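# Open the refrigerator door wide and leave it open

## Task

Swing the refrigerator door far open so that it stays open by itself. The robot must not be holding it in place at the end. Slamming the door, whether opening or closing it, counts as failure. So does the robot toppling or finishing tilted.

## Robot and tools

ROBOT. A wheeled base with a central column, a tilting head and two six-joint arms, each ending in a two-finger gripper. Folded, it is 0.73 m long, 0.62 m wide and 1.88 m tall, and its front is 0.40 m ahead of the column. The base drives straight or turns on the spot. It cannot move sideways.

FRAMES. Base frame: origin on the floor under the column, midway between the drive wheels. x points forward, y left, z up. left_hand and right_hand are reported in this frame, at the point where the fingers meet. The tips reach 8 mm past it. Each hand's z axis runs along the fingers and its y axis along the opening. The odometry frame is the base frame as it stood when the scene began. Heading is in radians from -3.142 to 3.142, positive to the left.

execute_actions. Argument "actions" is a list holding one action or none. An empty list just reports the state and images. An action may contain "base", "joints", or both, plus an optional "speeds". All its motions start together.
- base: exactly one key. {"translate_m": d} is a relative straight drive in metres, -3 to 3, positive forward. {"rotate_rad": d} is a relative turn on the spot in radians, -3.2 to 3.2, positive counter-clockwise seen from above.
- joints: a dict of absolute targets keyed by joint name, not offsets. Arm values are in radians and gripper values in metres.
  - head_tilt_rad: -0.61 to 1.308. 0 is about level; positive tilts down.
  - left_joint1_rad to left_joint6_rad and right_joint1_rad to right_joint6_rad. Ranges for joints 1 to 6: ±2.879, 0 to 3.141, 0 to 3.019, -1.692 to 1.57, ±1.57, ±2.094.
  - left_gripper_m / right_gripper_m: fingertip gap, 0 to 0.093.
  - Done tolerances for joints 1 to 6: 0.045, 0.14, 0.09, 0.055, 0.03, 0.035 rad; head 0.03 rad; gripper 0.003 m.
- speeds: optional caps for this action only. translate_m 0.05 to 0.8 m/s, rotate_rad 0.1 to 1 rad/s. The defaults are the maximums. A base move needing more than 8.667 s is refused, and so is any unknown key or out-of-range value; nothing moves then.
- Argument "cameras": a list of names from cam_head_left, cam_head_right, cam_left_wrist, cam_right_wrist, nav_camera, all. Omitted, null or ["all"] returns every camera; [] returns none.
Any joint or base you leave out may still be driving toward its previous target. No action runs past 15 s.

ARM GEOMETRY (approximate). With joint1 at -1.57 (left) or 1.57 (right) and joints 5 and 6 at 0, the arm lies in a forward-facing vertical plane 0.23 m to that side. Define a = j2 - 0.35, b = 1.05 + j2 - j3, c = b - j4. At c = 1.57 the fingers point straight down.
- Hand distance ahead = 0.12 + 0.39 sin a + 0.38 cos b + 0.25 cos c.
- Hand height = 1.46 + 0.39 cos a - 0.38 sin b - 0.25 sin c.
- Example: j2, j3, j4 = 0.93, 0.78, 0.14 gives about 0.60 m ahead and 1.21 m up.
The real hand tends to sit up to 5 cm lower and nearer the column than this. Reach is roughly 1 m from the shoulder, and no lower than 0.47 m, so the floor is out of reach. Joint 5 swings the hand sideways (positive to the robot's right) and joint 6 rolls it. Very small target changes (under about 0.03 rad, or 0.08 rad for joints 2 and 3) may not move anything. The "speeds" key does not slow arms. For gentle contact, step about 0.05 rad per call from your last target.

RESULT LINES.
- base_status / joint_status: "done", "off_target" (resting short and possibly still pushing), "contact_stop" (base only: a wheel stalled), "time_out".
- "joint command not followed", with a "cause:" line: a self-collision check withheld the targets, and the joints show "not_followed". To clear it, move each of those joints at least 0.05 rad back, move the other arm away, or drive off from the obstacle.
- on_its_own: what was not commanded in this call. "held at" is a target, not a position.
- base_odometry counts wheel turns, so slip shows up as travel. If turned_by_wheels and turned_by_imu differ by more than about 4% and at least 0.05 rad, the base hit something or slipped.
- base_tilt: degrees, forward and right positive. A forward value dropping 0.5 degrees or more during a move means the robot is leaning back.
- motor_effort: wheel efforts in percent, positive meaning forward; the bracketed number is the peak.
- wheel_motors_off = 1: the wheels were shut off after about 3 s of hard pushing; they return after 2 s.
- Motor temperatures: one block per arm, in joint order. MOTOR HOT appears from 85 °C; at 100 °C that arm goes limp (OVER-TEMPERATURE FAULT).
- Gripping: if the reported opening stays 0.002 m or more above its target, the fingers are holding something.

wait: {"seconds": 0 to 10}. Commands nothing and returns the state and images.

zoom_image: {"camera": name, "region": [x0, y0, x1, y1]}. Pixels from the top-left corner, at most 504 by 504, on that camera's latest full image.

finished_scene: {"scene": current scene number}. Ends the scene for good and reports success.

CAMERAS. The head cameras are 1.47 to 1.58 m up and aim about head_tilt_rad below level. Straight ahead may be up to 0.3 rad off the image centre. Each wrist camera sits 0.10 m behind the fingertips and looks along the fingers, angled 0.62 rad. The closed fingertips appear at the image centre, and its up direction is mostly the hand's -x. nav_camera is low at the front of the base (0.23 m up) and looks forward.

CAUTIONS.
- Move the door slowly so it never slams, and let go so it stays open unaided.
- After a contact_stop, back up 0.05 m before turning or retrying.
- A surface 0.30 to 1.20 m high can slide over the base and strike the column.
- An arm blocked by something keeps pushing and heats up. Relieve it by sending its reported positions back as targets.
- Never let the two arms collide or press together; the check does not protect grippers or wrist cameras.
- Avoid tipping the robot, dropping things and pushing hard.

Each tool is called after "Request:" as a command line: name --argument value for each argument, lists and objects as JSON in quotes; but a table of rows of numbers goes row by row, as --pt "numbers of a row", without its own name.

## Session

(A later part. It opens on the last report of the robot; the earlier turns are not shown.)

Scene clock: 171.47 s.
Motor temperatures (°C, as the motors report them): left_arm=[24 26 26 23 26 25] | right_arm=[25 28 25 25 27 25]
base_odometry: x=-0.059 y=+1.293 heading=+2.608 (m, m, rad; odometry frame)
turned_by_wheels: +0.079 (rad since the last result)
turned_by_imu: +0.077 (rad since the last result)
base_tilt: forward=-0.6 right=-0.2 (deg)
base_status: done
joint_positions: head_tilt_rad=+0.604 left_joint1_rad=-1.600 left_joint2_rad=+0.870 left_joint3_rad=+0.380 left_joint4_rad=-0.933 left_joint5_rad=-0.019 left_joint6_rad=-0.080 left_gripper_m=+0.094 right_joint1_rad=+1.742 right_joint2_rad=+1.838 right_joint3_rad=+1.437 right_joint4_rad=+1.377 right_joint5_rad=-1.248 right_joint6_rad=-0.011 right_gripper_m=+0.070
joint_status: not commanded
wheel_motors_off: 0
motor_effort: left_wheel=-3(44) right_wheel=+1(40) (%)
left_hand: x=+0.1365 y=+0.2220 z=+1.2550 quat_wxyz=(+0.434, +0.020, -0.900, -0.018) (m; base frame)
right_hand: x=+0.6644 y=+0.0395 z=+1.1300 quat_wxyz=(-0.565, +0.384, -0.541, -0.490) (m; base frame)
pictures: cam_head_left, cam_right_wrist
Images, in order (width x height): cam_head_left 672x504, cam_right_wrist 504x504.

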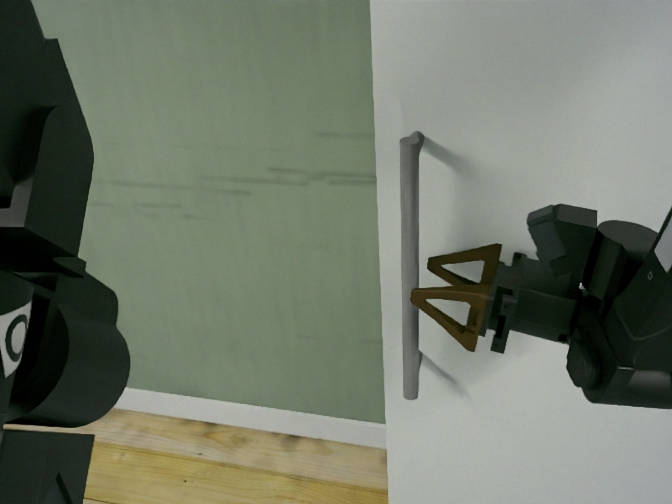

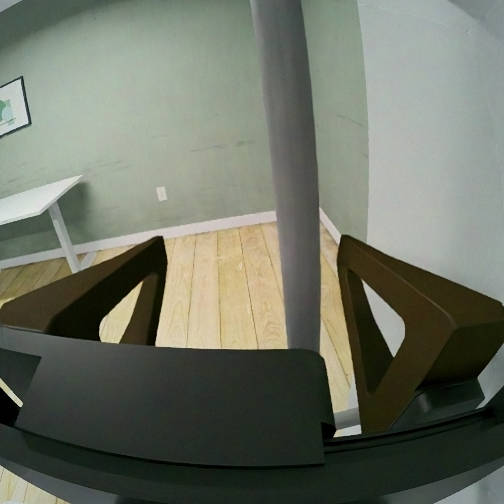

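Request:
execute_actions --actions '[{"base":{"translate_m":0.02},"speeds":{"translate_m":0.05},"joints":{"right_joint6_rad":-0.15}}]' --cameras '["cam_right_wrist"]'

Request:
execute_actions --actions '[{"joints":{"right_joint1_rad":1.84}}]' --cameras '["cam_head_left","cam_right_wrist"]'

Scene clock: 185.87 s.
Motor temperatures (°C, as the motors report them): left_arm=[24 26 26 23 26 25] | right_arm=[25 28 25 25 27 25]
base_odometry: x=-0.076 y=+1.303 heading=+2.609 (m, m, rad; odometry frame)
turned_by_wheels: +0.001 (rad since the last result)
turned_by_imu: -0.001 (rad since the last result)
base_tilt: forward=-0.6 right=-0.3 (deg)
base_status: done
joint_positions: head_tilt_rad=+0.604 left_joint1_rad=-1.600 left_joint2_rad=+0.870 left_joint3_rad=+0.379 left_joint4_rad=-0.933 left_joint5_rad=-0.019 left_joint6_rad=-0.080 left_gripper_m=+0.094 right_joint1_rad=+1.742 right_joint2_rad=+1.837 right_joint3_rad=+1.438 right_joint4_rad=+1.378 right_joint5_rad=-1.248 right_joint6_rad=-0.143 right_gripper_m=+0.070
joint_status: all done
wheel_motors_off: 0
motor_effort: left_wheel=+1(65) right_wheel=+2(44) (%)
left_hand: x=+0.1361 y=+0.2220 z=+1.2551 quat_wxyz=(+0.435, +0.020, -0.900, -0.018) (m; base frame)
right_hand: x=+0.6650 y=+0.0394 z=+1.1307 quat_wxyz=(-0.597, +0.419, -0.514, -0.452) (m; base frame)
pictures: cam_right_wrist
Images, in order (width x height): cam_right_wrist 504x504.

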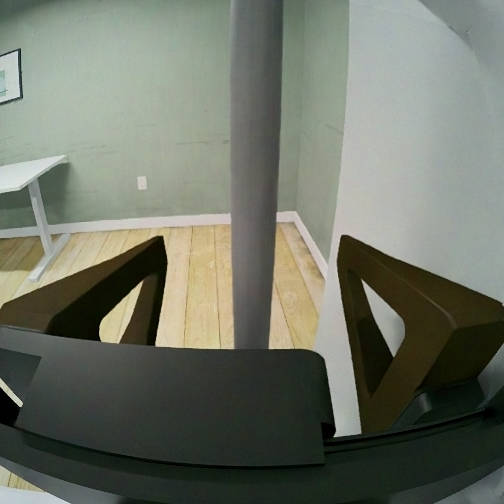

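Scene clock: 186.70 s.
Motor temperatures (°C, as the motors report them): left_arm=[24 26 26 23 26 25] | right_arm=[25 28 25 25 27 25]
base_odometry: x=-0.076 y=+1.303 heading=+2.609 (m, m, rad; odometry frame)
turned_by_wheels: +0.000 (rad since the last result)
turned_by_imu: +0.000 (rad since the last result)
base_tilt: forward=-0.6 right=-0.2 (deg)
base_status: not commanded
joint_positions: head_tilt_rad=+0.604 left_joint1_rad=-1.600 left_joint2_rad=+0.870 left_joint3_rad=+0.379 left_joint4_rad=-0.933 left_joint5_rad=-0.019 left_joint6_rad=-0.080 left_gripper_m=+0.094 right_joint1_rad=+1.845 right_joint2_rad=+1.837 right_joint3_rad=+1.438 right_joint4_rad=+1.378 right_joint5_rad=-1.245 right_joint6_rad=-0.143 right_gripper_m=+0.070
joint_status: all done
wheel_motors_off: 0
motor_effort: left_wheel=+2(1) right_wheel=+1(2) (%)
left_hand: x=+0.1361 y=+0.2220 z=+1.2551 quat_wxyz=(+0.435, +0.020, -0.900, -0.018) (m; base frame)
right_hand: x=+0.6503 y=+0.0970 z=+1.1568 quat_wxyz=(-0.604, +0.405, -0.483, -0.488) (m; base frame)
pictures: cam_head_left, cam_right_wrist
Images, in order (width x height): cam_head_left 672x504, cam_right_wrist 504x504.

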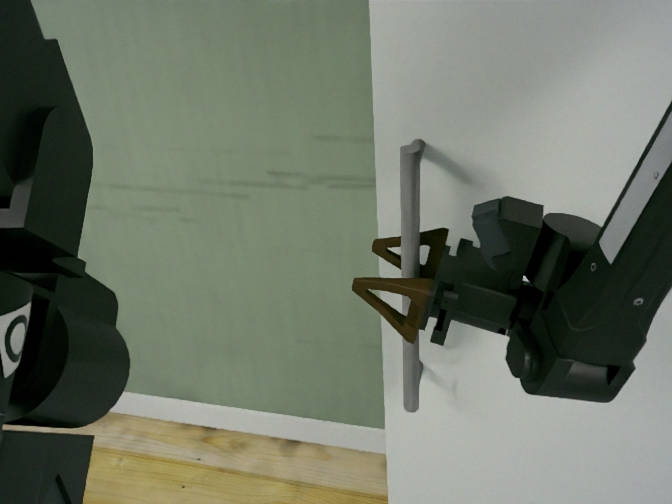

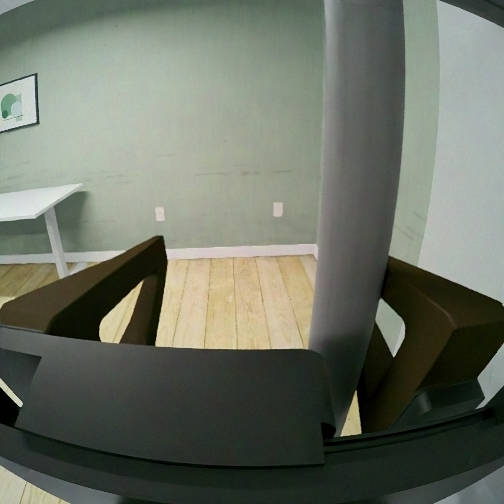

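Request:
execute_actions --actions '[{"base":{"translate_m":-0.1},"speeds":{"translate_m":0.05},"joints":{"right_gripper_m":0.05}}]' --cameras '["cam_head_left","cam_right_wrist","nav_camera"]'

Scene clock: 206.07 s.
Motor temperatures (°C, as the motors report them): left_arm=[24 26 26 23 26 25] | right_arm=[25 28 25 25 29 25]
base_odometry: x=+0.010 y=+1.253 heading=+2.610 (m, m, rad; odometry frame)
turned_by_wheels: +0.001 (rad since the last result)
turned_by_imu: -0.001 (rad since the last result)
base_tilt: forward=-0.6 right=-0.2 (deg)
base_status: done
joint_positions: head_tilt_rad=+0.604 left_joint1_rad=-1.600 left_joint2_rad=+0.870 left_joint3_rad=+0.379 left_joint4_rad=-0.933 left_joint5_rad=-0.019 left_joint6_rad=-0.080 left_gripper_m=+0.094 right_joint1_rad=+1.838 right_joint2_rad=+1.839 right_joint3_rad=+1.434 right_joint4_rad=+1.384 right_joint5_rad=-1.248 right_joint6_rad=-0.142 right_gripper_m=+0.050
joint_status: all done
wheel_motors_off: 0
motor_effort: left_wheel=-1(58) right_wheel=-2(35) (%)
left_hand: x=+0.1363 y=+0.2220 z=+1.2550 quat_wxyz=(+0.435, +0.020, -0.900, -0.018) (m; base frame)
right_hand: x=+0.6488 y=+0.0933 z=+1.1542 quat_wxyz=(-0.603, +0.406, -0.484, -0.487) (m; base frame)
pictures: cam_head_left, cam_right_wrist, nav_camera
Images, in order (width x height): cam_head_left 672x504, cam_right_wrist 504x504, nav_camera 672x504.

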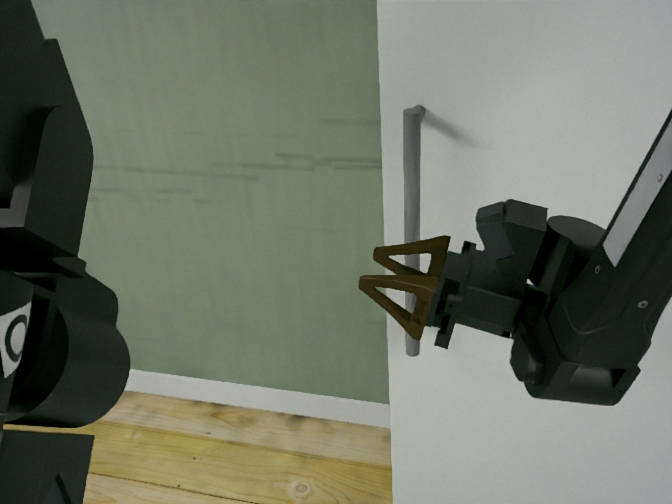

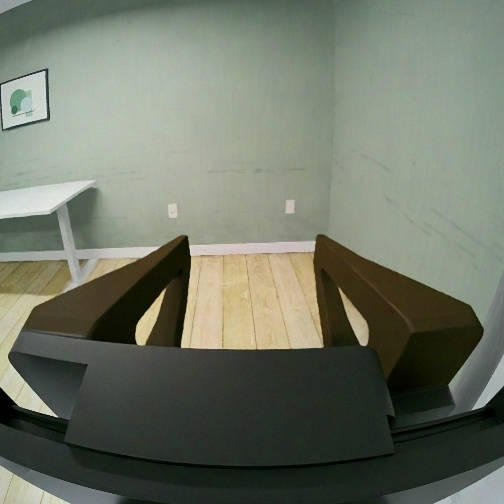

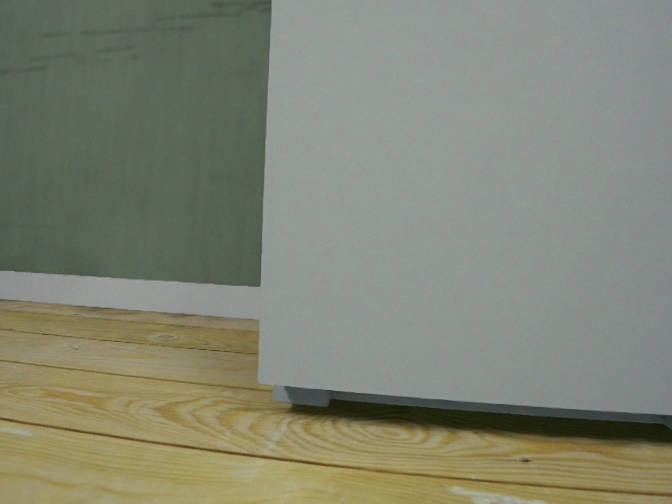

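Request:
execute_actions --actions '[{"joints":{"right_gripper_m":0.07,"right_joint1_rad":1.72,"right_joint6_rad":-0.2}}]' --cameras '[]'

Request:
execute_actions --actions '[{"base":{"translate_m":0.115},"speeds":{"translate_m":0.1}}]' --cameras '["cam_right_wrist"]'

Request:
execute_actions --actions '[{"joints":{"right_joint1_rad":1.8},"base":{"translate_m":0.01},"speeds":{"translate_m":0.05}}]' --cameras '["cam_head_left","cam_right_wrist"]'

Scene clock: 239.67 s.
Motor temperatures (°C, as the motors report them): left_arm=[24 26 26 23 26 25] | right_arm=[25 29 25 25 28 25]
base_odometry: x=+0.010 y=+1.253 heading=+2.610 (m, m, rad; odometry frame)
turned_by_wheels: +0.000 (rad since the last result)
turned_by_imu: -0.002 (rad since the last result)
base_tilt: forward=-0.6 right=-0.3 (deg)
base_status: not commanded
joint_positions: head_tilt_rad=+0.604 left_joint1_rad=-1.600 left_joint2_rad=+0.870 left_joint3_rad=+0.379 left_joint4_rad=-0.933 left_joint5_rad=-0.019 left_joint6_rad=-0.080 left_gripper_m=+0.094 right_joint1_rad=+1.708 right_joint2_rad=+1.839 right_joint3_rad=+1.434 right_joint4_rad=+1.384 right_joint5_rad=-1.248 right_joint6_rad=-0.192 right_gripper_m=+0.070
joint_status: all done
wheel_motors_off: 0
motor_effort: left_wheel=-2(5) right_wheel=-2(3) (%)
left_hand: x=+0.1363 y=+0.2220 z=+1.2550 quat_wxyz=(+0.435, +0.020, -0.900, -0.018) (m; base frame)
right_hand: x=+0.6673 y=+0.0193 z=+1.1223 quat_wxyz=(-0.605, +0.437, -0.513, -0.424) (m; base frame)
pictures: none
No camera images: the call's "cameras" was empty. Leave "cameras" out to get every camera's image.

Scene clock: 241.57 s.
Motor temperatures (°C, as the motors report them): left_arm=[24 26 26 23 26 25] | right_arm=[25 29 25 25 28 25]
base_odometry: x=-0.089 y=+1.311 heading=+2.611 (m, m, rad; odometry frame)
turned_by_wheels: +0.001 (rad since the last result)
turned_by_imu: +0.000 (rad since the last result)
base_tilt: forward=-0.6 right=-0.3 (deg)
base_status: done
joint_positions: head_tilt_rad=+0.604 left_joint1_rad=-1.600 left_joint2_rad=+0.870 left_joint3_rad=+0.379 left_joint4_rad=-0.933 left_joint5_rad=-0.019 left_joint6_rad=-0.080 left_gripper_m=+0.094 right_joint1_rad=+1.711 right_joint2_rad=+1.841 right_joint3_rad=+1.412 right_joint4_rad=+1.384 right_joint5_rad=-1.269 right_joint6_rad=-0.192 right_gripper_m=+0.070
joint_status: not commanded
wheel_motors_off: 0
motor_effort: left_wheel=+4(36) right_wheel=+1(78) (%)
left_hand: x=+0.1361 y=+0.2220 z=+1.2551 quat_wxyz=(+0.435, +0.020, -0.900, -0.018) (m; base frame)
right_hand: x=+0.6535 y=+0.0223 z=+1.1182 quat_wxyz=(-0.595, +0.437, -0.514, -0.437) (m; base frame)
pictures: cam_right_wrist
Images, in order (width x height): cam_right_wrist 504x504.

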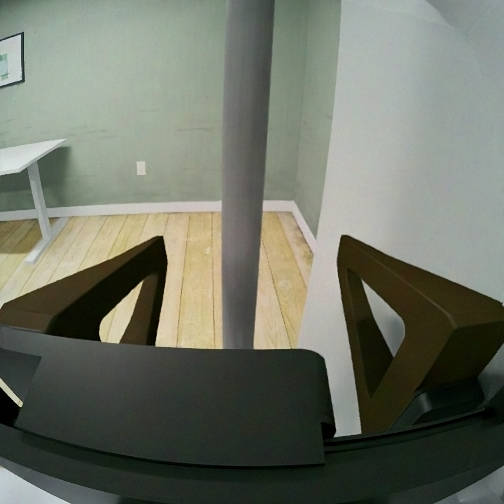

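Scene clock: 242.53 s.
Motor temperatures (°C, as the motors report them): left_arm=[24 26 26 23 26 25] | right_arm=[25 29 25 25 28 25]
base_odometry: x=-0.098 y=+1.316 heading=+2.612 (m, m, rad; odometry frame)
turned_by_wheels: +0.001 (rad since the last result)
turned_by_imu: +0.001 (rad since the last result)
base_tilt: forward=-0.5 right=-0.3 (deg)
base_status: done
joint_positions: head_tilt_rad=+0.604 left_joint1_rad=-1.600 left_joint2_rad=+0.870 left_joint3_rad=+0.379 left_joint4_rad=-0.933 left_joint5_rad=-0.019 left_joint6_rad=-0.080 left_gripper_m=+0.094 right_joint1_rad=+1.804 right_joint2_rad=+1.849 right_joint3_rad=+1.419 right_joint4_rad=+1.384 right_joint5_rad=-1.254 right_joint6_rad=-0.192 right_gripper_m=+0.070
joint_status: all done
wheel_motors_off: 0
motor_effort: left_wheel=+2(57) right_wheel=+1(42) (%)
left_hand: x=+0.1363 y=+0.2220 z=+1.2550 quat_wxyz=(+0.435, +0.020, -0.900, -0.018) (m; base frame)
right_hand: x=+0.6436 y=+0.0752 z=+1.1373 quat_wxyz=(-0.604, +0.421, -0.489, -0.467) (m; base frame)
pictures: cam_head_left, cam_right_wrist
Images, in order (width x height): cam_head_left 672x504, cam_right_wrist 504x504.

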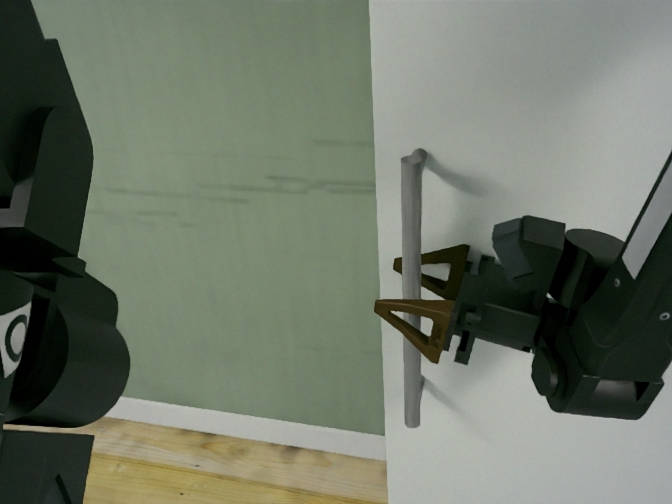

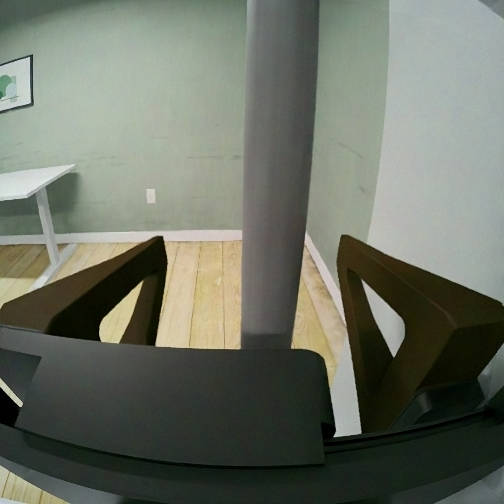

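Request:
execute_actions --actions '[{"joints":{"right_joint1_rad":1.89,"right_gripper_m":0.055}}]' --cameras '["cam_right_wrist"]'

Request:
execute_actions --actions '[{"joints":{"right_gripper_m":0.0}}]' --cameras '["cam_head_left","cam_right_wrist"]'

Request:
execute_actions --actions '[{"base":{"translate_m":-0.06},"speeds":{"translate_m":0.05}}]' --cameras '["cam_head_left","cam_right_wrist"]'

Scene clock: 252.83 s.
Motor temperatures (°C, as the motors report them): left_arm=[24 26 26 23 26 25] | right_arm=[25 29 25 25 28 25]
base_odometry: x=-0.098 y=+1.316 heading=+2.611 (m, m, rad; odometry frame)
turned_by_wheels: +0.000 (rad since the last result)
turned_by_imu: -0.002 (rad since the last result)
base_tilt: forward=-0.5 right=-0.3 (deg)
base_status: not commanded
joint_positions: head_tilt_rad=+0.604 left_joint1_rad=-1.600 left_joint2_rad=+0.870 left_joint3_rad=+0.379 left_joint4_rad=-0.933 left_joint5_rad=-0.019 left_joint6_rad=-0.080 left_gripper_m=+0.094 right_joint1_rad=+1.864 right_joint2_rad=+1.849 right_joint3_rad=+1.420 right_joint4_rad=+1.386 right_joint5_rad=-1.246 right_joint6_rad=-0.194 right_gripper_m=+0.055
joint_status: all done
wheel_motors_off: 0
motor_effort: left_wheel=+2(2) right_wheel=+1(8) (%)
left_hand: x=+0.1363 y=+0.2220 z=+1.2550 quat_wxyz=(+0.435, +0.020, -0.900, -0.018) (m; base frame)
right_hand: x=+0.6358 y=+0.1074 z=+1.1535 quat_wxyz=(-0.610, +0.411, -0.473, -0.485) (m; base frame)
pictures: cam_right_wrist
Images, in order (width x height): cam_right_wrist 504x504.

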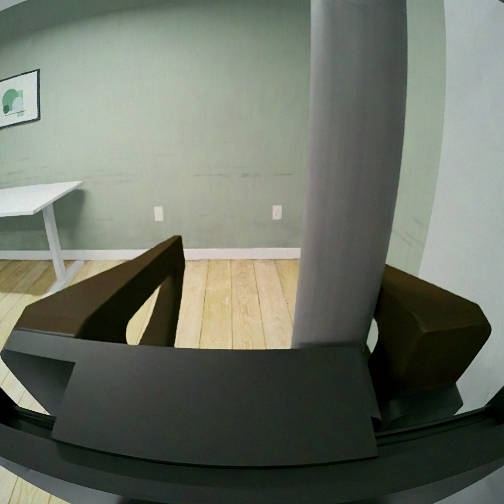

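Scene clock: 253.57 s.
Motor temperatures (°C, as the motors report them): left_arm=[24 26 26 23 26 25] | right_arm=[25 29 25 25 28 25]
base_odometry: x=-0.098 y=+1.316 heading=+2.612 (m, m, rad; odometry frame)
turned_by_wheels: +0.000 (rad since the last result)
turned_by_imu: +0.000 (rad since the last result)
base_tilt: forward=-0.6 right=-0.2 (deg)
base_status: not commanded
joint_positions: head_tilt_rad=+0.604 left_joint1_rad=-1.600 left_joint2_rad=+0.870 left_joint3_rad=+0.379 left_joint4_rad=-0.933 left_joint5_rad=-0.019 left_joint6_rad=-0.080 left_gripper_m=+0.094 right_joint1_rad=+1.857 right_joint2_rad=+1.847 right_joint3_rad=+1.452 right_joint4_rad=+1.382 right_joint5_rad=-1.216 right_joint6_rad=-0.154 right_gripper_m=+0.013
joint_status: right_gripper_m off_target (ended at +0.013, target +0.000)
wheel_motors_off: 0
motor_effort: left_wheel=-3(4) right_wheel=-2(3) (%)
left_hand: x=+0.1363 y=+0.2220 z=+1.2550 quat_wxyz=(+0.435, +0.020, -0.900, -0.018) (m; base frame)
right_hand: x=+0.6548 y=+0.1037 z=+1.1570 quat_wxyz=(-0.614, +0.399, -0.483, -0.480) (m; base frame)
pictures: cam_head_left, cam_right_wrist
Images, in order (width x height): cam_head_left 672x504, cam_right_wrist 504x504.

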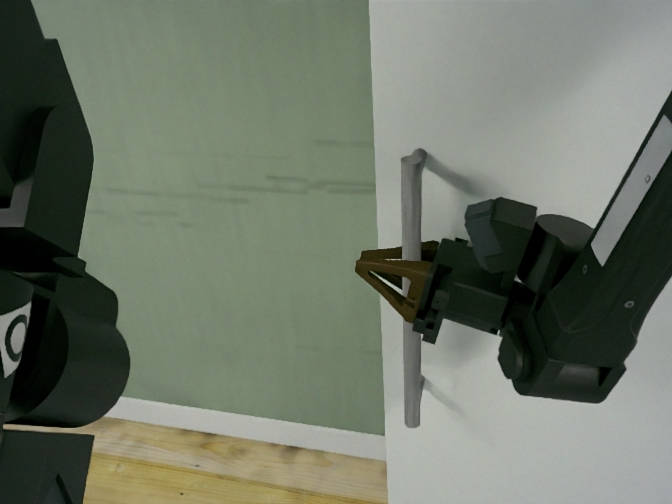

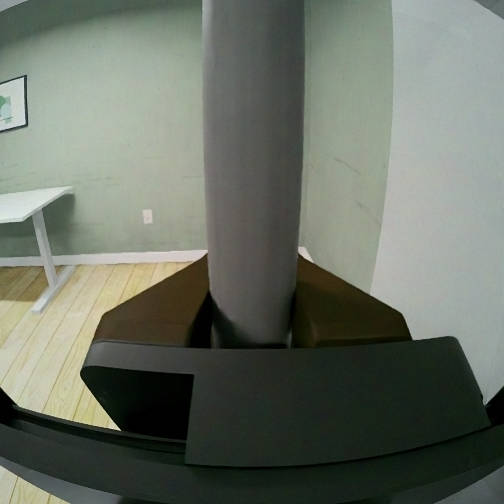

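Scene clock: 255.87 s.
Motor temperatures (°C, as the motors report them): left_arm=[24 26 26 23 26 25] | right_arm=[25 29 25 25 30 25]
base_odometry: x=-0.046 y=+1.286 heading=+2.610 (m, m, rad; odometry frame)
turned_by_wheels: -0.001 (rad since the last result)
turned_by_imu: -0.002 (rad since the last result)
base_tilt: forward=-0.6 right=-0.2 (deg)
base_status: done
joint_positions: head_tilt_rad=+0.604 left_joint1_rad=-1.600 left_joint2_rad=+0.870 left_joint3_rad=+0.378 left_joint4_rad=-0.933 left_joint5_rad=-0.019 left_joint6_rad=-0.080 left_gripper_m=+0.094 right_joint1_rad=+1.846 right_joint2_rad=+1.831 right_joint3_rad=+1.422 right_joint4_rad=+1.397 right_joint5_rad=-1.241 right_joint6_rad=-0.147 right_gripper_m=+0.013
joint_status: not commanded
wheel_motors_off: 0
motor_effort: left_wheel=+3(50) right_wheel=+1(33) (%)
left_hand: x=+0.1357 y=+0.2220 z=+1.2553 quat_wxyz=(+0.435, +0.020, -0.900, -0.018) (m; base frame)
right_hand: x=+0.6470 y=+0.0960 z=+1.1600 quat_wxyz=(-0.608, +0.406, -0.480, -0.484) (m; base frame)
pictures: cam_head_left, cam_right_wrist
Images, in order (width x height): cam_head_left 672x504, cam_right_wrist 504x504.

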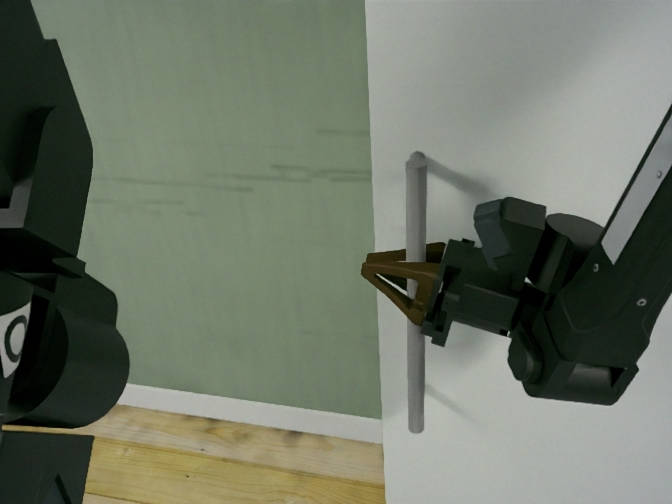

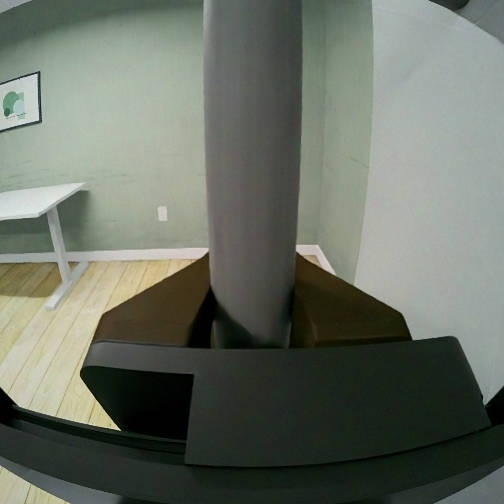

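Request:
execute_actions --actions '[{"base":{"translate_m":-0.13},"speeds":{"translate_m":0.07},"joints":{"right_joint1_rad":1.82}}]' --cameras '[]'

Request:
execute_actions --actions '[{"base":{"translate_m":-0.12},"speeds":{"translate_m":0.07},"joints":{"right_joint1_rad":1.75}}]' --cameras '["cam_head_left","cam_right_wrist","nav_camera"]'

Scene clock: 277.00 s.
Motor temperatures (°C, as the motors report them): left_arm=[24 26 26 23 26 25] | right_arm=[26 29 26 25 29 25]
base_odometry: x=+0.066 y=+1.220 heading=+2.611 (m, m, rad; odometry frame)
turned_by_wheels: +0.001 (rad since the last result)
turned_by_imu: -0.001 (rad since the last result)
base_tilt: forward=-0.6 right=-0.3 (deg)
base_status: done
joint_positions: head_tilt_rad=+0.604 left_joint1_rad=-1.600 left_joint2_rad=+0.870 left_joint3_rad=+0.379 left_joint4_rad=-0.933 left_joint5_rad=-0.019 left_joint6_rad=-0.080 left_gripper_m=+0.094 right_joint1_rad=+1.798 right_joint2_rad=+1.814 right_joint3_rad=+1.433 right_joint4_rad=+1.391 right_joint5_rad=-1.244 right_joint6_rad=-0.117 right_gripper_m=+0.013
joint_status: all done
wheel_motors_off: 0
motor_effort: left_wheel=-2(84) right_wheel=-2(31) (%)
left_hand: x=+0.1361 y=+0.2220 z=+1.2551 quat_wxyz=(+0.435, +0.020, -0.900, -0.018) (m; base frame)
right_hand: x=+0.6640 y=+0.0687 z=+1.1575 quat_wxyz=(-0.605, +0.409, -0.494, -0.472) (m; base frame)
pictures: none
No camera images: the call's "cameras" was empty. Leave "cameras" out to get every camera's image.

Scene clock: 279.47 s.
Motor temperatures (°C, as the motors report them): left_arm=[24 26 26 23 26 25] | right_arm=[26 29 26 25 29 25]
base_odometry: x=+0.170 y=+1.159 heading=+2.611 (m, m, rad; odometry frame)
turned_by_wheels: +0.000 (rad since the last result)
turned_by_imu: +0.000 (rad since the last result)
base_tilt: forward=-0.7 right=-0.2 (deg)
base_status: done
joint_positions: head_tilt_rad=+0.604 left_joint1_rad=-1.600 left_joint2_rad=+0.870 left_joint3_rad=+0.379 left_joint4_rad=-0.933 left_joint5_rad=-0.019 left_joint6_rad=-0.080 left_gripper_m=+0.094 right_joint1_rad=+1.720 right_joint2_rad=+1.791 right_joint3_rad=+1.447 right_joint4_rad=+1.390 right_joint5_rad=-1.239 right_joint6_rad=-0.070 right_gripper_m=+0.013
joint_status: all done
wheel_motors_off: 0
motor_effort: left_wheel=-1(38) right_wheel=-2(54) (%)
left_hand: x=+0.1361 y=+0.2220 z=+1.2551 quat_wxyz=(+0.435, +0.020, -0.900, -0.018) (m; base frame)
right_hand: x=+0.6884 y=+0.0237 z=+1.1546 quat_wxyz=(-0.601, +0.412, -0.519, -0.448) (m; base frame)
pictures: cam_head_left, cam_right_wrist, nav_camera
Images, in order (width x height): cam_head_left 672x504, cam_right_wrist 504x504, nav_camera 672x504.

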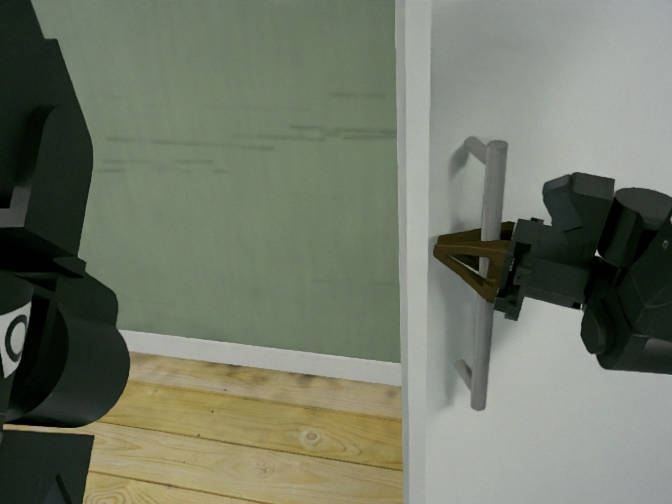

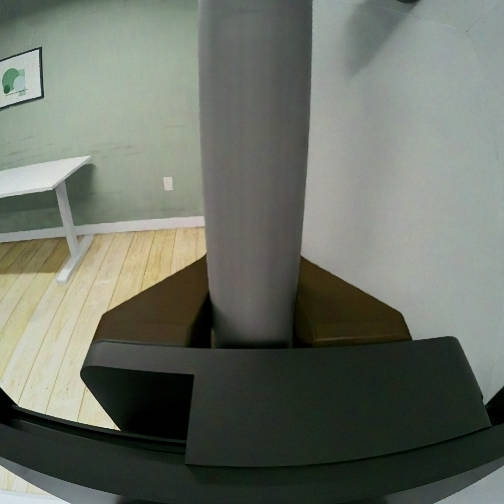

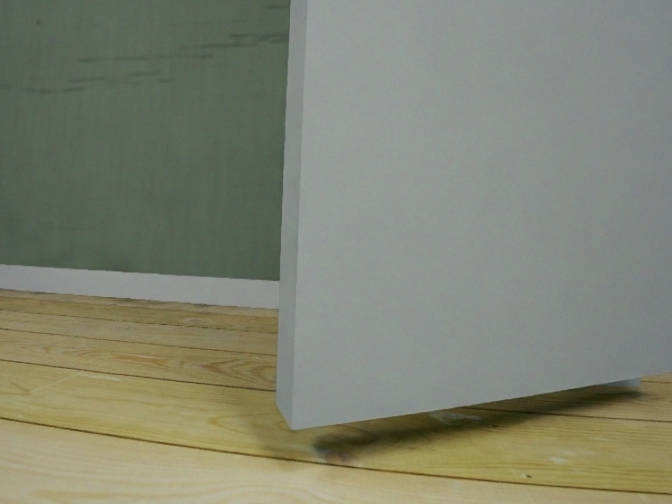

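Request:
execute_actions --actions '[{"base":{"translate_m":-0.09},"speeds":{"translate_m":0.07},"joints":{"right_joint1_rad":1.65}}]' --cameras '[]'

Request:
execute_actions --actions '[{"base":{"translate_m":-0.07},"speeds":{"translate_m":0.07},"joints":{"right_joint1_rad":1.53,"right_joint6_rad":-0.03}}]' --cameras '["cam_head_left","cam_head_right","cam_right_wrist","nav_camera"]'

Scene clock: 294.17 s.
Motor temperatures (°C, as the motors report them): left_arm=[24 26 26 23 26 25] | right_arm=[25 29 25 25 28 27]
base_odometry: x=+0.247 y=+1.114 heading=+2.612 (m, m, rad; odometry frame)
turned_by_wheels: +0.000 (rad since the last result)
turned_by_imu: -0.001 (rad since the last result)
base_tilt: forward=-0.6 right=-0.2 (deg)
base_status: done
joint_positions: head_tilt_rad=+0.604 left_joint1_rad=-1.600 left_joint2_rad=+0.870 left_joint3_rad=+0.379 left_joint4_rad=-0.933 left_joint5_rad=-0.019 left_joint6_rad=-0.080 left_gripper_m=+0.094 right_joint1_rad=+1.630 right_joint2_rad=+1.770 right_joint3_rad=+1.450 right_joint4_rad=+1.388 right_joint5_rad=-1.238 right_joint6_rad=-0.026 right_gripper_m=+0.013
joint_status: all done
wheel_motors_off: 0
motor_effort: left_wheel=+1(41) right_wheel=-2(44) (%)
left_hand: x=+0.1363 y=+0.2220 z=+1.2550 quat_wxyz=(+0.435, +0.020, -0.900, -0.018) (m; base frame)
right_hand: x=+0.7069 y=-0.0282 z=+1.1505 quat_wxyz=(-0.592, +0.415, -0.547, -0.421) (m; base frame)
pictures: none
No camera images: the call's "cameras" was empty. Leave "cameras" out to get every camera's image.

Scene clock: 296.17 s.
Motor temperatures (°C, as the motors report them): left_arm=[24 26 26 23 26 25] | right_arm=[25 29 25 25 28 27]
base_odometry: x=+0.308 y=+1.078 heading=+2.612 (m, m, rad; odometry frame)
turned_by_wheels: +0.000 (rad since the last result)
turned_by_imu: +0.000 (rad since the last result)
base_tilt: forward=-0.7 right=-0.2 (deg)
base_status: done
joint_positions: head_tilt_rad=+0.604 left_joint1_rad=-1.600 left_joint2_rad=+0.870 left_joint3_rad=+0.378 left_joint4_rad=-0.933 left_joint5_rad=-0.019 left_joint6_rad=-0.080 left_gripper_m=+0.094 right_joint1_rad=+1.529 right_joint2_rad=+1.759 right_joint3_rad=+1.454 right_joint4_rad=+1.414 right_joint5_rad=-1.247 right_joint6_rad=+0.048 right_gripper_m=+0.013
joint_status: right_joint6_rad time_out (moved +0.074 of -0.004); the others done
wheel_motors_off: 0
on_its_own: right_joint6_rad reads +0.048 and still pushes toward -0.030 since a time_out
motor_effort: left_wheel=+0(41) right_wheel=-3(42) (%)
left_hand: x=+0.1359 y=+0.2220 z=+1.2552 quat_wxyz=(+0.435, +0.020, -0.900, -0.018) (m; base frame)
right_hand: x=+0.7185 y=-0.0867 z=+1.1463 quat_wxyz=(-0.579, +0.416, -0.578, -0.398) (m; base frame)
pictures: cam_head_left, cam_head_right, cam_right_wrist, nav_camera
Images, in order (width x height): cam_head_left 672x504, cam_head_right 672x504, cam_right_wrist 504x504, nav_camera 672x504.

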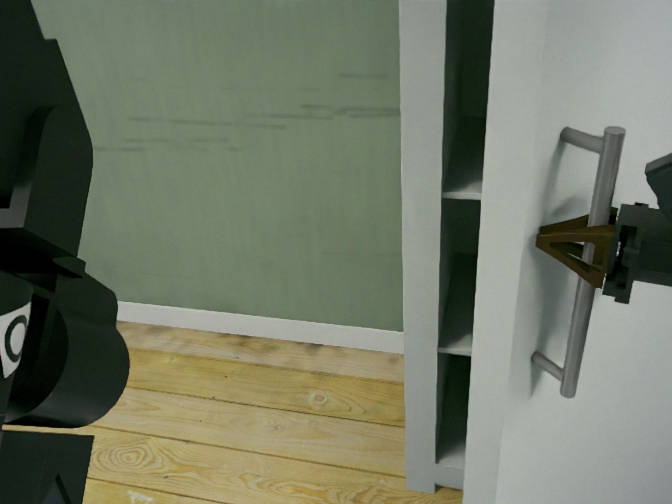

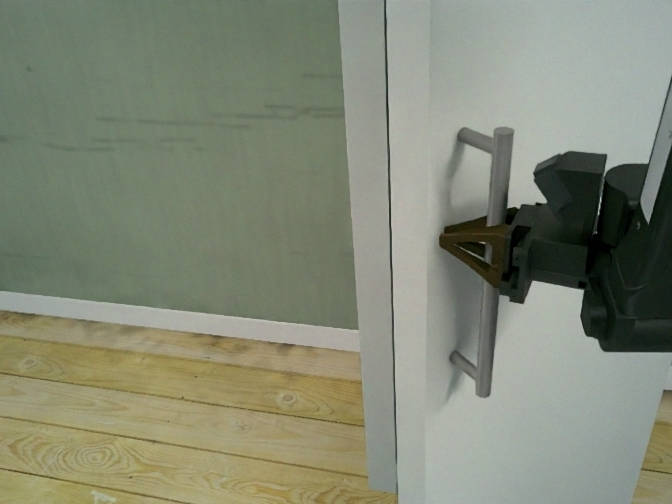

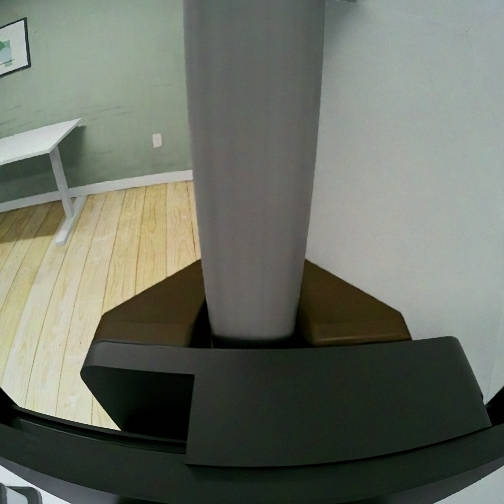

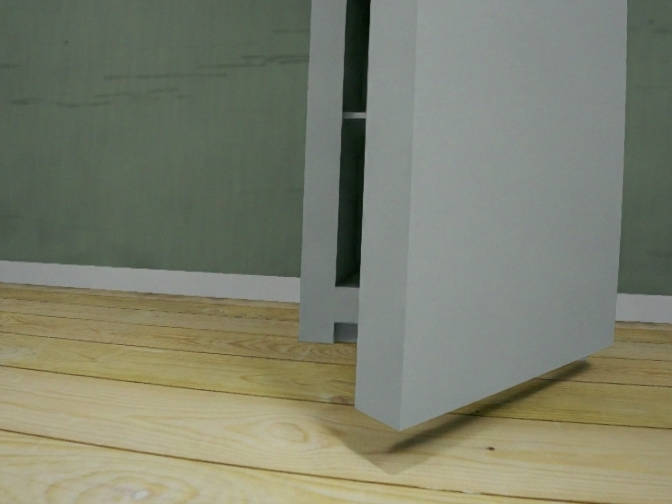

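Request:
execute_actions --actions '[{"joints":{"left_joint2_rad":1.85,"left_joint3_rad":1.62,"left_joint4_rad":1.25,"left_gripper_m":0.0,"right_joint6_rad":0.05}}]' --cameras '[]'

Request:
execute_actions --actions '[{"joints":{"left_joint1_rad":-1.8,"right_gripper_m":0.07}}]' --cameras '["cam_head_left","nav_camera"]'

Request:
execute_actions --actions '[{"joints":{"right_joint1_rad":1.3}}]' --cameras '["cam_head_left","cam_head_right","nav_camera"]'

Scene clock: 324.83 s.
Motor temperatures (°C, as the motors report them): left_arm=[24 26 26 23 26 25] | right_arm=[25 28 25 25 28 26]
base_odometry: x=+0.308 y=+1.078 heading=+2.612 (m, m, rad; odometry frame)
turned_by_wheels: +0.000 (rad since the last result)
turned_by_imu: -0.002 (rad since the last result)
base_tilt: forward=-0.6 right=-0.3 (deg)
base_status: not commanded
joint_positions: head_tilt_rad=+0.604 left_joint1_rad=-1.600 left_joint2_rad=+1.842 left_joint3_rad=+1.608 left_joint4_rad=+1.230 left_joint5_rad=-0.019 left_joint6_rad=-0.080 left_gripper_m=+0.000 right_joint1_rad=+1.529 right_joint2_rad=+1.759 right_joint3_rad=+1.454 right_joint4_rad=+1.414 right_joint5_rad=-1.247 right_joint6_rad=+0.053 right_gripper_m=+0.013
joint_status: all done
wheel_motors_off: 0
motor_effort: left_wheel=+2(1) right_wheel=-2(3) (%)
left_hand: x=+0.8624 y=+0.2076 z=+1.1066 quat_wxyz=(-0.688, +0.039, -0.724, +0.035) (m; base frame)
right_hand: x=+0.7185 y=-0.0867 z=+1.1463 quat_wxyz=(-0.578, +0.415, -0.579, -0.399) (m; base frame)
pictures: none
No camera images: the call's "cameras" was empty. Leave "cameras" out to get every camera's image.

Scene clock: 326.03 s.
Motor temperatures (°C, as the motors report them): left_arm=[24 26 26 23 26 25] | right_arm=[25 29 25 25 28 26]
base_odometry: x=+0.308 y=+1.078 heading=+2.612 (m, m, rad; odometry frame)
turned_by_wheels: +0.000 (rad since the last result)
turned_by_imu: +0.000 (rad since the last result)
base_tilt: forward=-0.6 right=-0.3 (deg)
base_status: not commanded
joint_positions: head_tilt_rad=+0.604 left_joint1_rad=-1.803 left_joint2_rad=+1.842 left_joint3_rad=+1.608 left_joint4_rad=+1.230 left_joint5_rad=-0.018 left_joint6_rad=-0.080 left_gripper_m=+0.000 right_joint1_rad=+1.529 right_joint2_rad=+1.825 right_joint3_rad=+1.444 right_joint4_rad=+1.414 right_joint5_rad=-1.246 right_joint6_rad=+0.048 right_gripper_m=+0.070
joint_status: all done
wheel_motors_off: 0
motor_effort: left_wheel=-1(6) right_wheel=-3(5) (%)
left_hand: x=+0.8534 y=+0.0675 z=+1.1221 quat_wxyz=(-0.679, +0.062, -0.719, +0.134) (m; base frame)
right_hand: x=+0.6933 y=-0.0877 z=+1.1058 quat_wxyz=(-0.557, +0.399, -0.600, -0.413) (m; base frame)
pictures: cam_head_left, nav_camera
Images, in order (width x height): cam_head_left 672x504, nav_camera 672x504.

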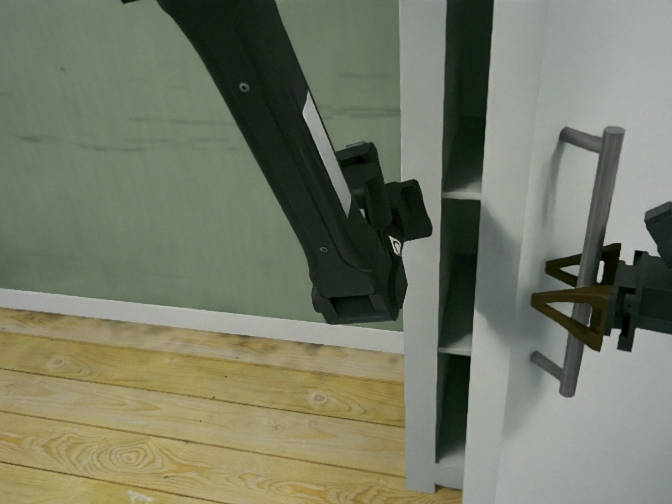

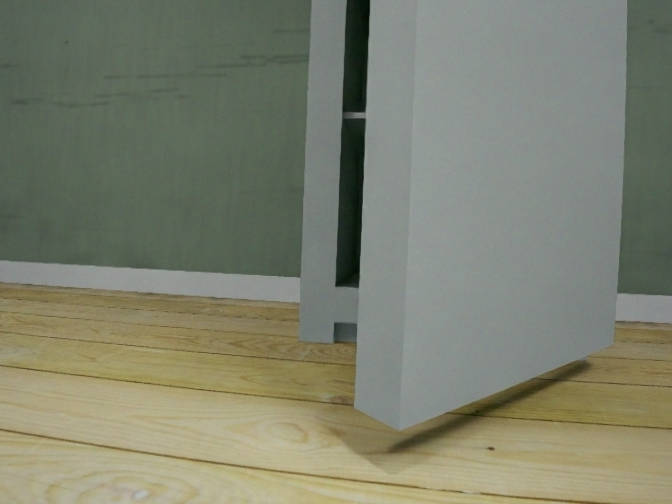

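Scene clock: 327.23 s.
Motor temperatures (°C, as the motors report them): left_arm=[24 26 26 23 26 25] | right_arm=[25 29 25 25 28 26]
base_odometry: x=+0.308 y=+1.078 heading=+2.612 (m, m, rad; odometry frame)
turned_by_wheels: +0.000 (rad since the last result)
turned_by_imu: +0.000 (rad since the last result)
base_tilt: forward=-0.6 right=-0.3 (deg)
base_status: not commanded
joint_positions: head_tilt_rad=+0.604 left_joint1_rad=-1.803 left_joint2_rad=+1.842 left_joint3_rad=+1.608 left_joint4_rad=+1.230 left_joint5_rad=-0.018 left_joint6_rad=-0.080 left_gripper_m=+0.000 right_joint1_rad=+1.286 right_joint2_rad=+1.825 right_joint3_rad=+1.444 right_joint4_rad=+1.414 right_joint5_rad=-1.247 right_joint6_rad=+0.048 right_gripper_m=+0.070
joint_status: all done
wheel_motors_off: 0
motor_effort: left_wheel=+1(1) right_wheel=+0(2) (%)
left_hand: x=+0.8534 y=+0.0675 z=+1.1221 quat_wxyz=(-0.679, +0.062, -0.719, +0.134) (m; base frame)
right_hand: x=+0.7006 y=-0.2387 z=+1.0927 quat_wxyz=(-0.536, +0.419, -0.663, -0.313) (m; base frame)
pictures: cam_head_left, cam_head_right, nav_camera
Images, in order (width x height): cam_head_left 672x504, cam_head_right 672x504, nav_camera 672x504.

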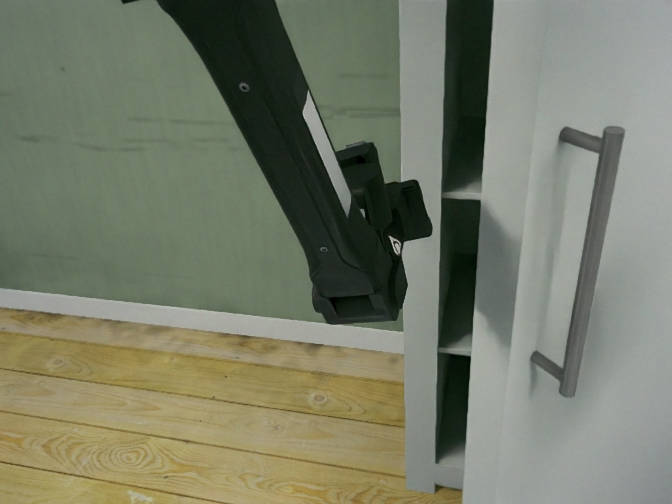

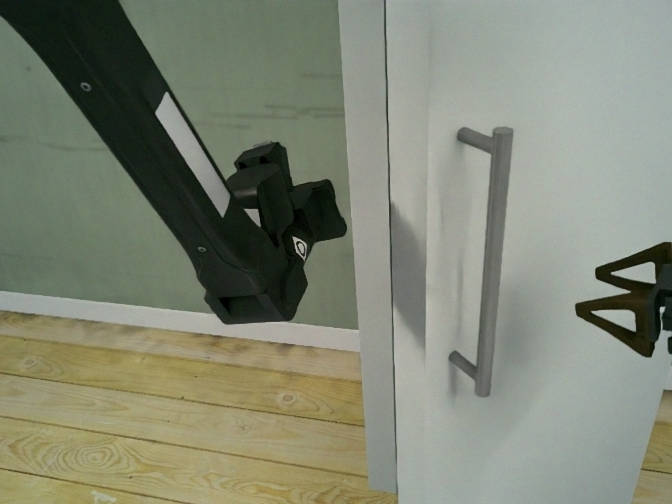

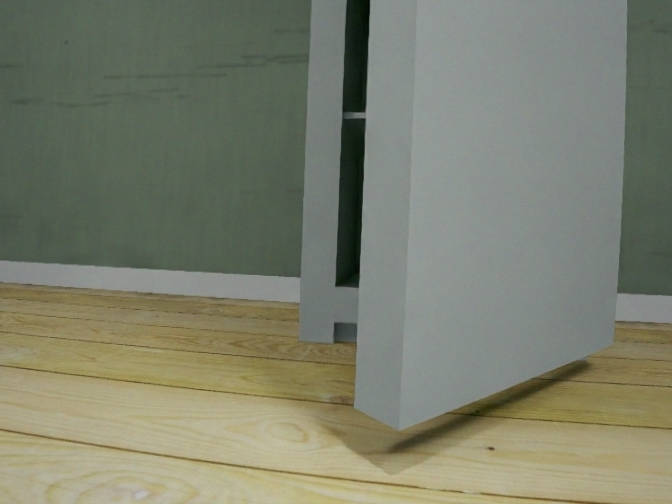

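Request:
execute_actions --actions '[{"joints":{"right_joint2_rad":0.9,"right_joint3_rad":0.42}}]' --cameras '[]'

Request:
execute_actions --actions '[{"base":{"translate_m":0.08},"speeds":{"translate_m":0.15}}]' --cameras '[]'

Request:
execute_actions --actions '[{"base":{"rotate_rad":-0.45},"speeds":{"rotate_rad":0.15}}]' --cameras '["cam_head_left","cam_head_right","nav_camera"]'

Scene clock: 340.70 s.
Motor temperatures (°C, as the motors report them): left_arm=[24 27 26 24 26 25] | right_arm=[25 29 25 25 28 26]
base_odometry: x=+0.308 y=+1.078 heading=+2.612 (m, m, rad; odometry frame)
turned_by_wheels: +0.000 (rad since the last result)
turned_by_imu: -0.002 (rad since the last result)
base_tilt: forward=-0.6 right=-0.2 (deg)
base_status: not commanded
joint_positions: head_tilt_rad=+0.604 left_joint1_rad=-1.803 left_joint2_rad=+1.842 left_joint3_rad=+1.608 left_joint4_rad=+1.230 left_joint5_rad=-0.018 left_joint6_rad=-0.080 left_gripper_m=+0.000 right_joint1_rad=+1.286 right_joint2_rad=+0.912 right_joint3_rad=+0.421 right_joint4_rad=+1.411 right_joint5_rad=-1.247 right_joint6_rad=+0.048 right_gripper_m=+0.070
joint_status: all done
wheel_motors_off: 0
motor_effort: left_wheel=-1(1) right_wheel=-4(3) (%)
left_hand: x=+0.8534 y=+0.0675 z=+1.1221 quat_wxyz=(-0.679, +0.062, -0.719, +0.134) (m; base frame)
right_hand: x=+0.4881 y=-0.1417 z=+1.3524 quat_wxyz=(-0.507, +0.388, -0.694, -0.333) (m; base frame)
pictures: none
No camera images: the call's "cameras" was empty. Leave "cameras" out to get every camera's image.

Scene clock: 342.17 s.
Motor temperatures (°C, as the motors report them): left_arm=[24 27 27 24 26 25] | right_arm=[25 29 25 25 28 26]
base_odometry: x=+0.239 y=+1.119 heading=+2.612 (m, m, rad; odometry frame)
turned_by_wheels: +0.000 (rad since the last result)
turned_by_imu: -0.001 (rad since the last result)
base_tilt: forward=-0.6 right=-0.3 (deg)
base_status: done
joint_positions: head_tilt_rad=+0.604 left_joint1_rad=-1.803 left_joint2_rad=+1.842 left_joint3_rad=+1.608 left_joint4_rad=+1.230 left_joint5_rad=-0.018 left_joint6_rad=-0.080 left_gripper_m=+0.000 right_joint1_rad=+1.286 right_joint2_rad=+0.911 right_joint3_rad=+0.422 right_joint4_rad=+1.411 right_joint5_rad=-1.248 right_joint6_rad=+0.048 right_gripper_m=+0.070
joint_status: not commanded
wheel_motors_off: 0
motor_effort: left_wheel=-1(42) right_wheel=-1(40) (%)
left_hand: x=+0.8534 y=+0.0675 z=+1.1221 quat_wxyz=(-0.679, +0.062, -0.719, +0.134) (m; base frame)
right_hand: x=+0.4883 y=-0.1416 z=+1.3527 quat_wxyz=(-0.507, +0.389, -0.693, -0.333) (m; base frame)
pictures: none
No camera images: the call's "cameras" was empty. Leave "cameras" out to get every camera's image.

Scene clock: 346.50 s.
Motor temperatures (°C, as the motors report them): left_arm=[24 28 27 24 27 25] | right_arm=[25 29 25 25 28 26]
base_odometry: x=+0.239 y=+1.118 heading=+2.164 (m, m, rad; odometry frame)
turned_by_wheels: -0.448 (rad since the last result)
turned_by_imu: -0.430 (rad since the last result)
base_tilt: forward=-0.6 right=-0.4 (deg)
base_status: done
joint_positions: head_tilt_rad=+0.604 left_joint1_rad=-1.801 left_joint2_rad=+1.847 left_joint3_rad=+1.601 left_joint4_rad=+1.261 left_joint5_rad=-0.022 left_joint6_rad=-0.076 left_gripper_m=+0.000 right_joint1_rad=+1.286 right_joint2_rad=+0.911 right_joint3_rad=+0.422 right_joint4_rad=+1.411 right_joint5_rad=-1.248 right_joint6_rad=+0.048 right_gripper_m=+0.070
joint_status: not commanded
wheel_motors_off: 0
motor_effort: left_wheel=+3(86) right_wheel=-4(38) (%)
left_hand: x=+0.8495 y=+0.0702 z=+1.1228 quat_wxyz=(-0.686, +0.063, -0.713, +0.130) (m; base frame)
right_hand: x=+0.4883 y=-0.1416 z=+1.3528 quat_wxyz=(-0.507, +0.389, -0.693, -0.333) (m; base frame)
pictures: cam_head_left, cam_head_right, nav_camera
Images, in order (width x height): cam_head_left 672x504, cam_head_right 672x504, nav_camera 672x504.

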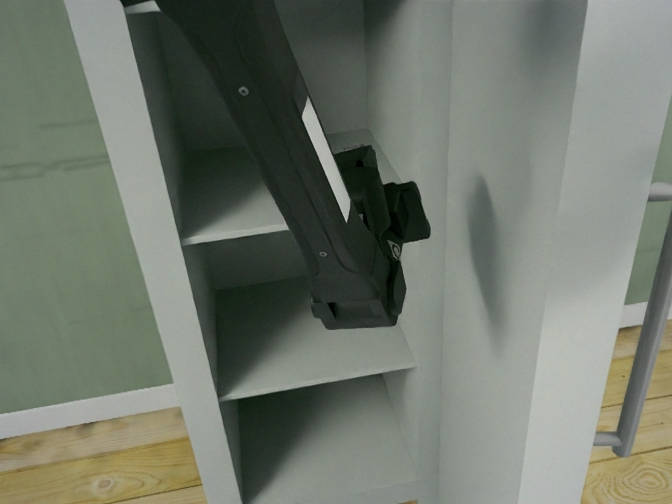

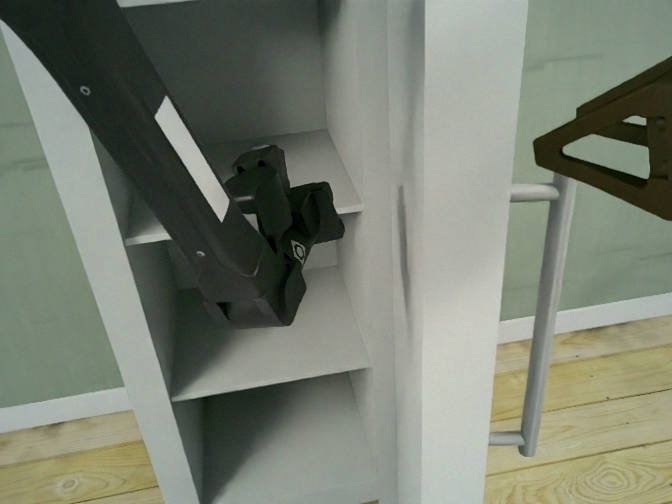

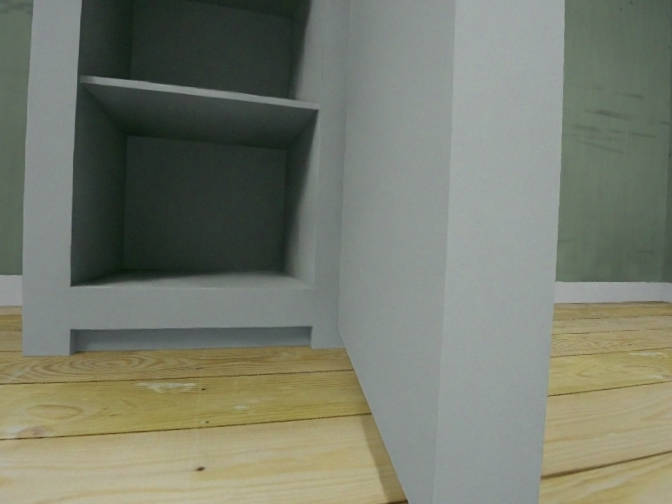

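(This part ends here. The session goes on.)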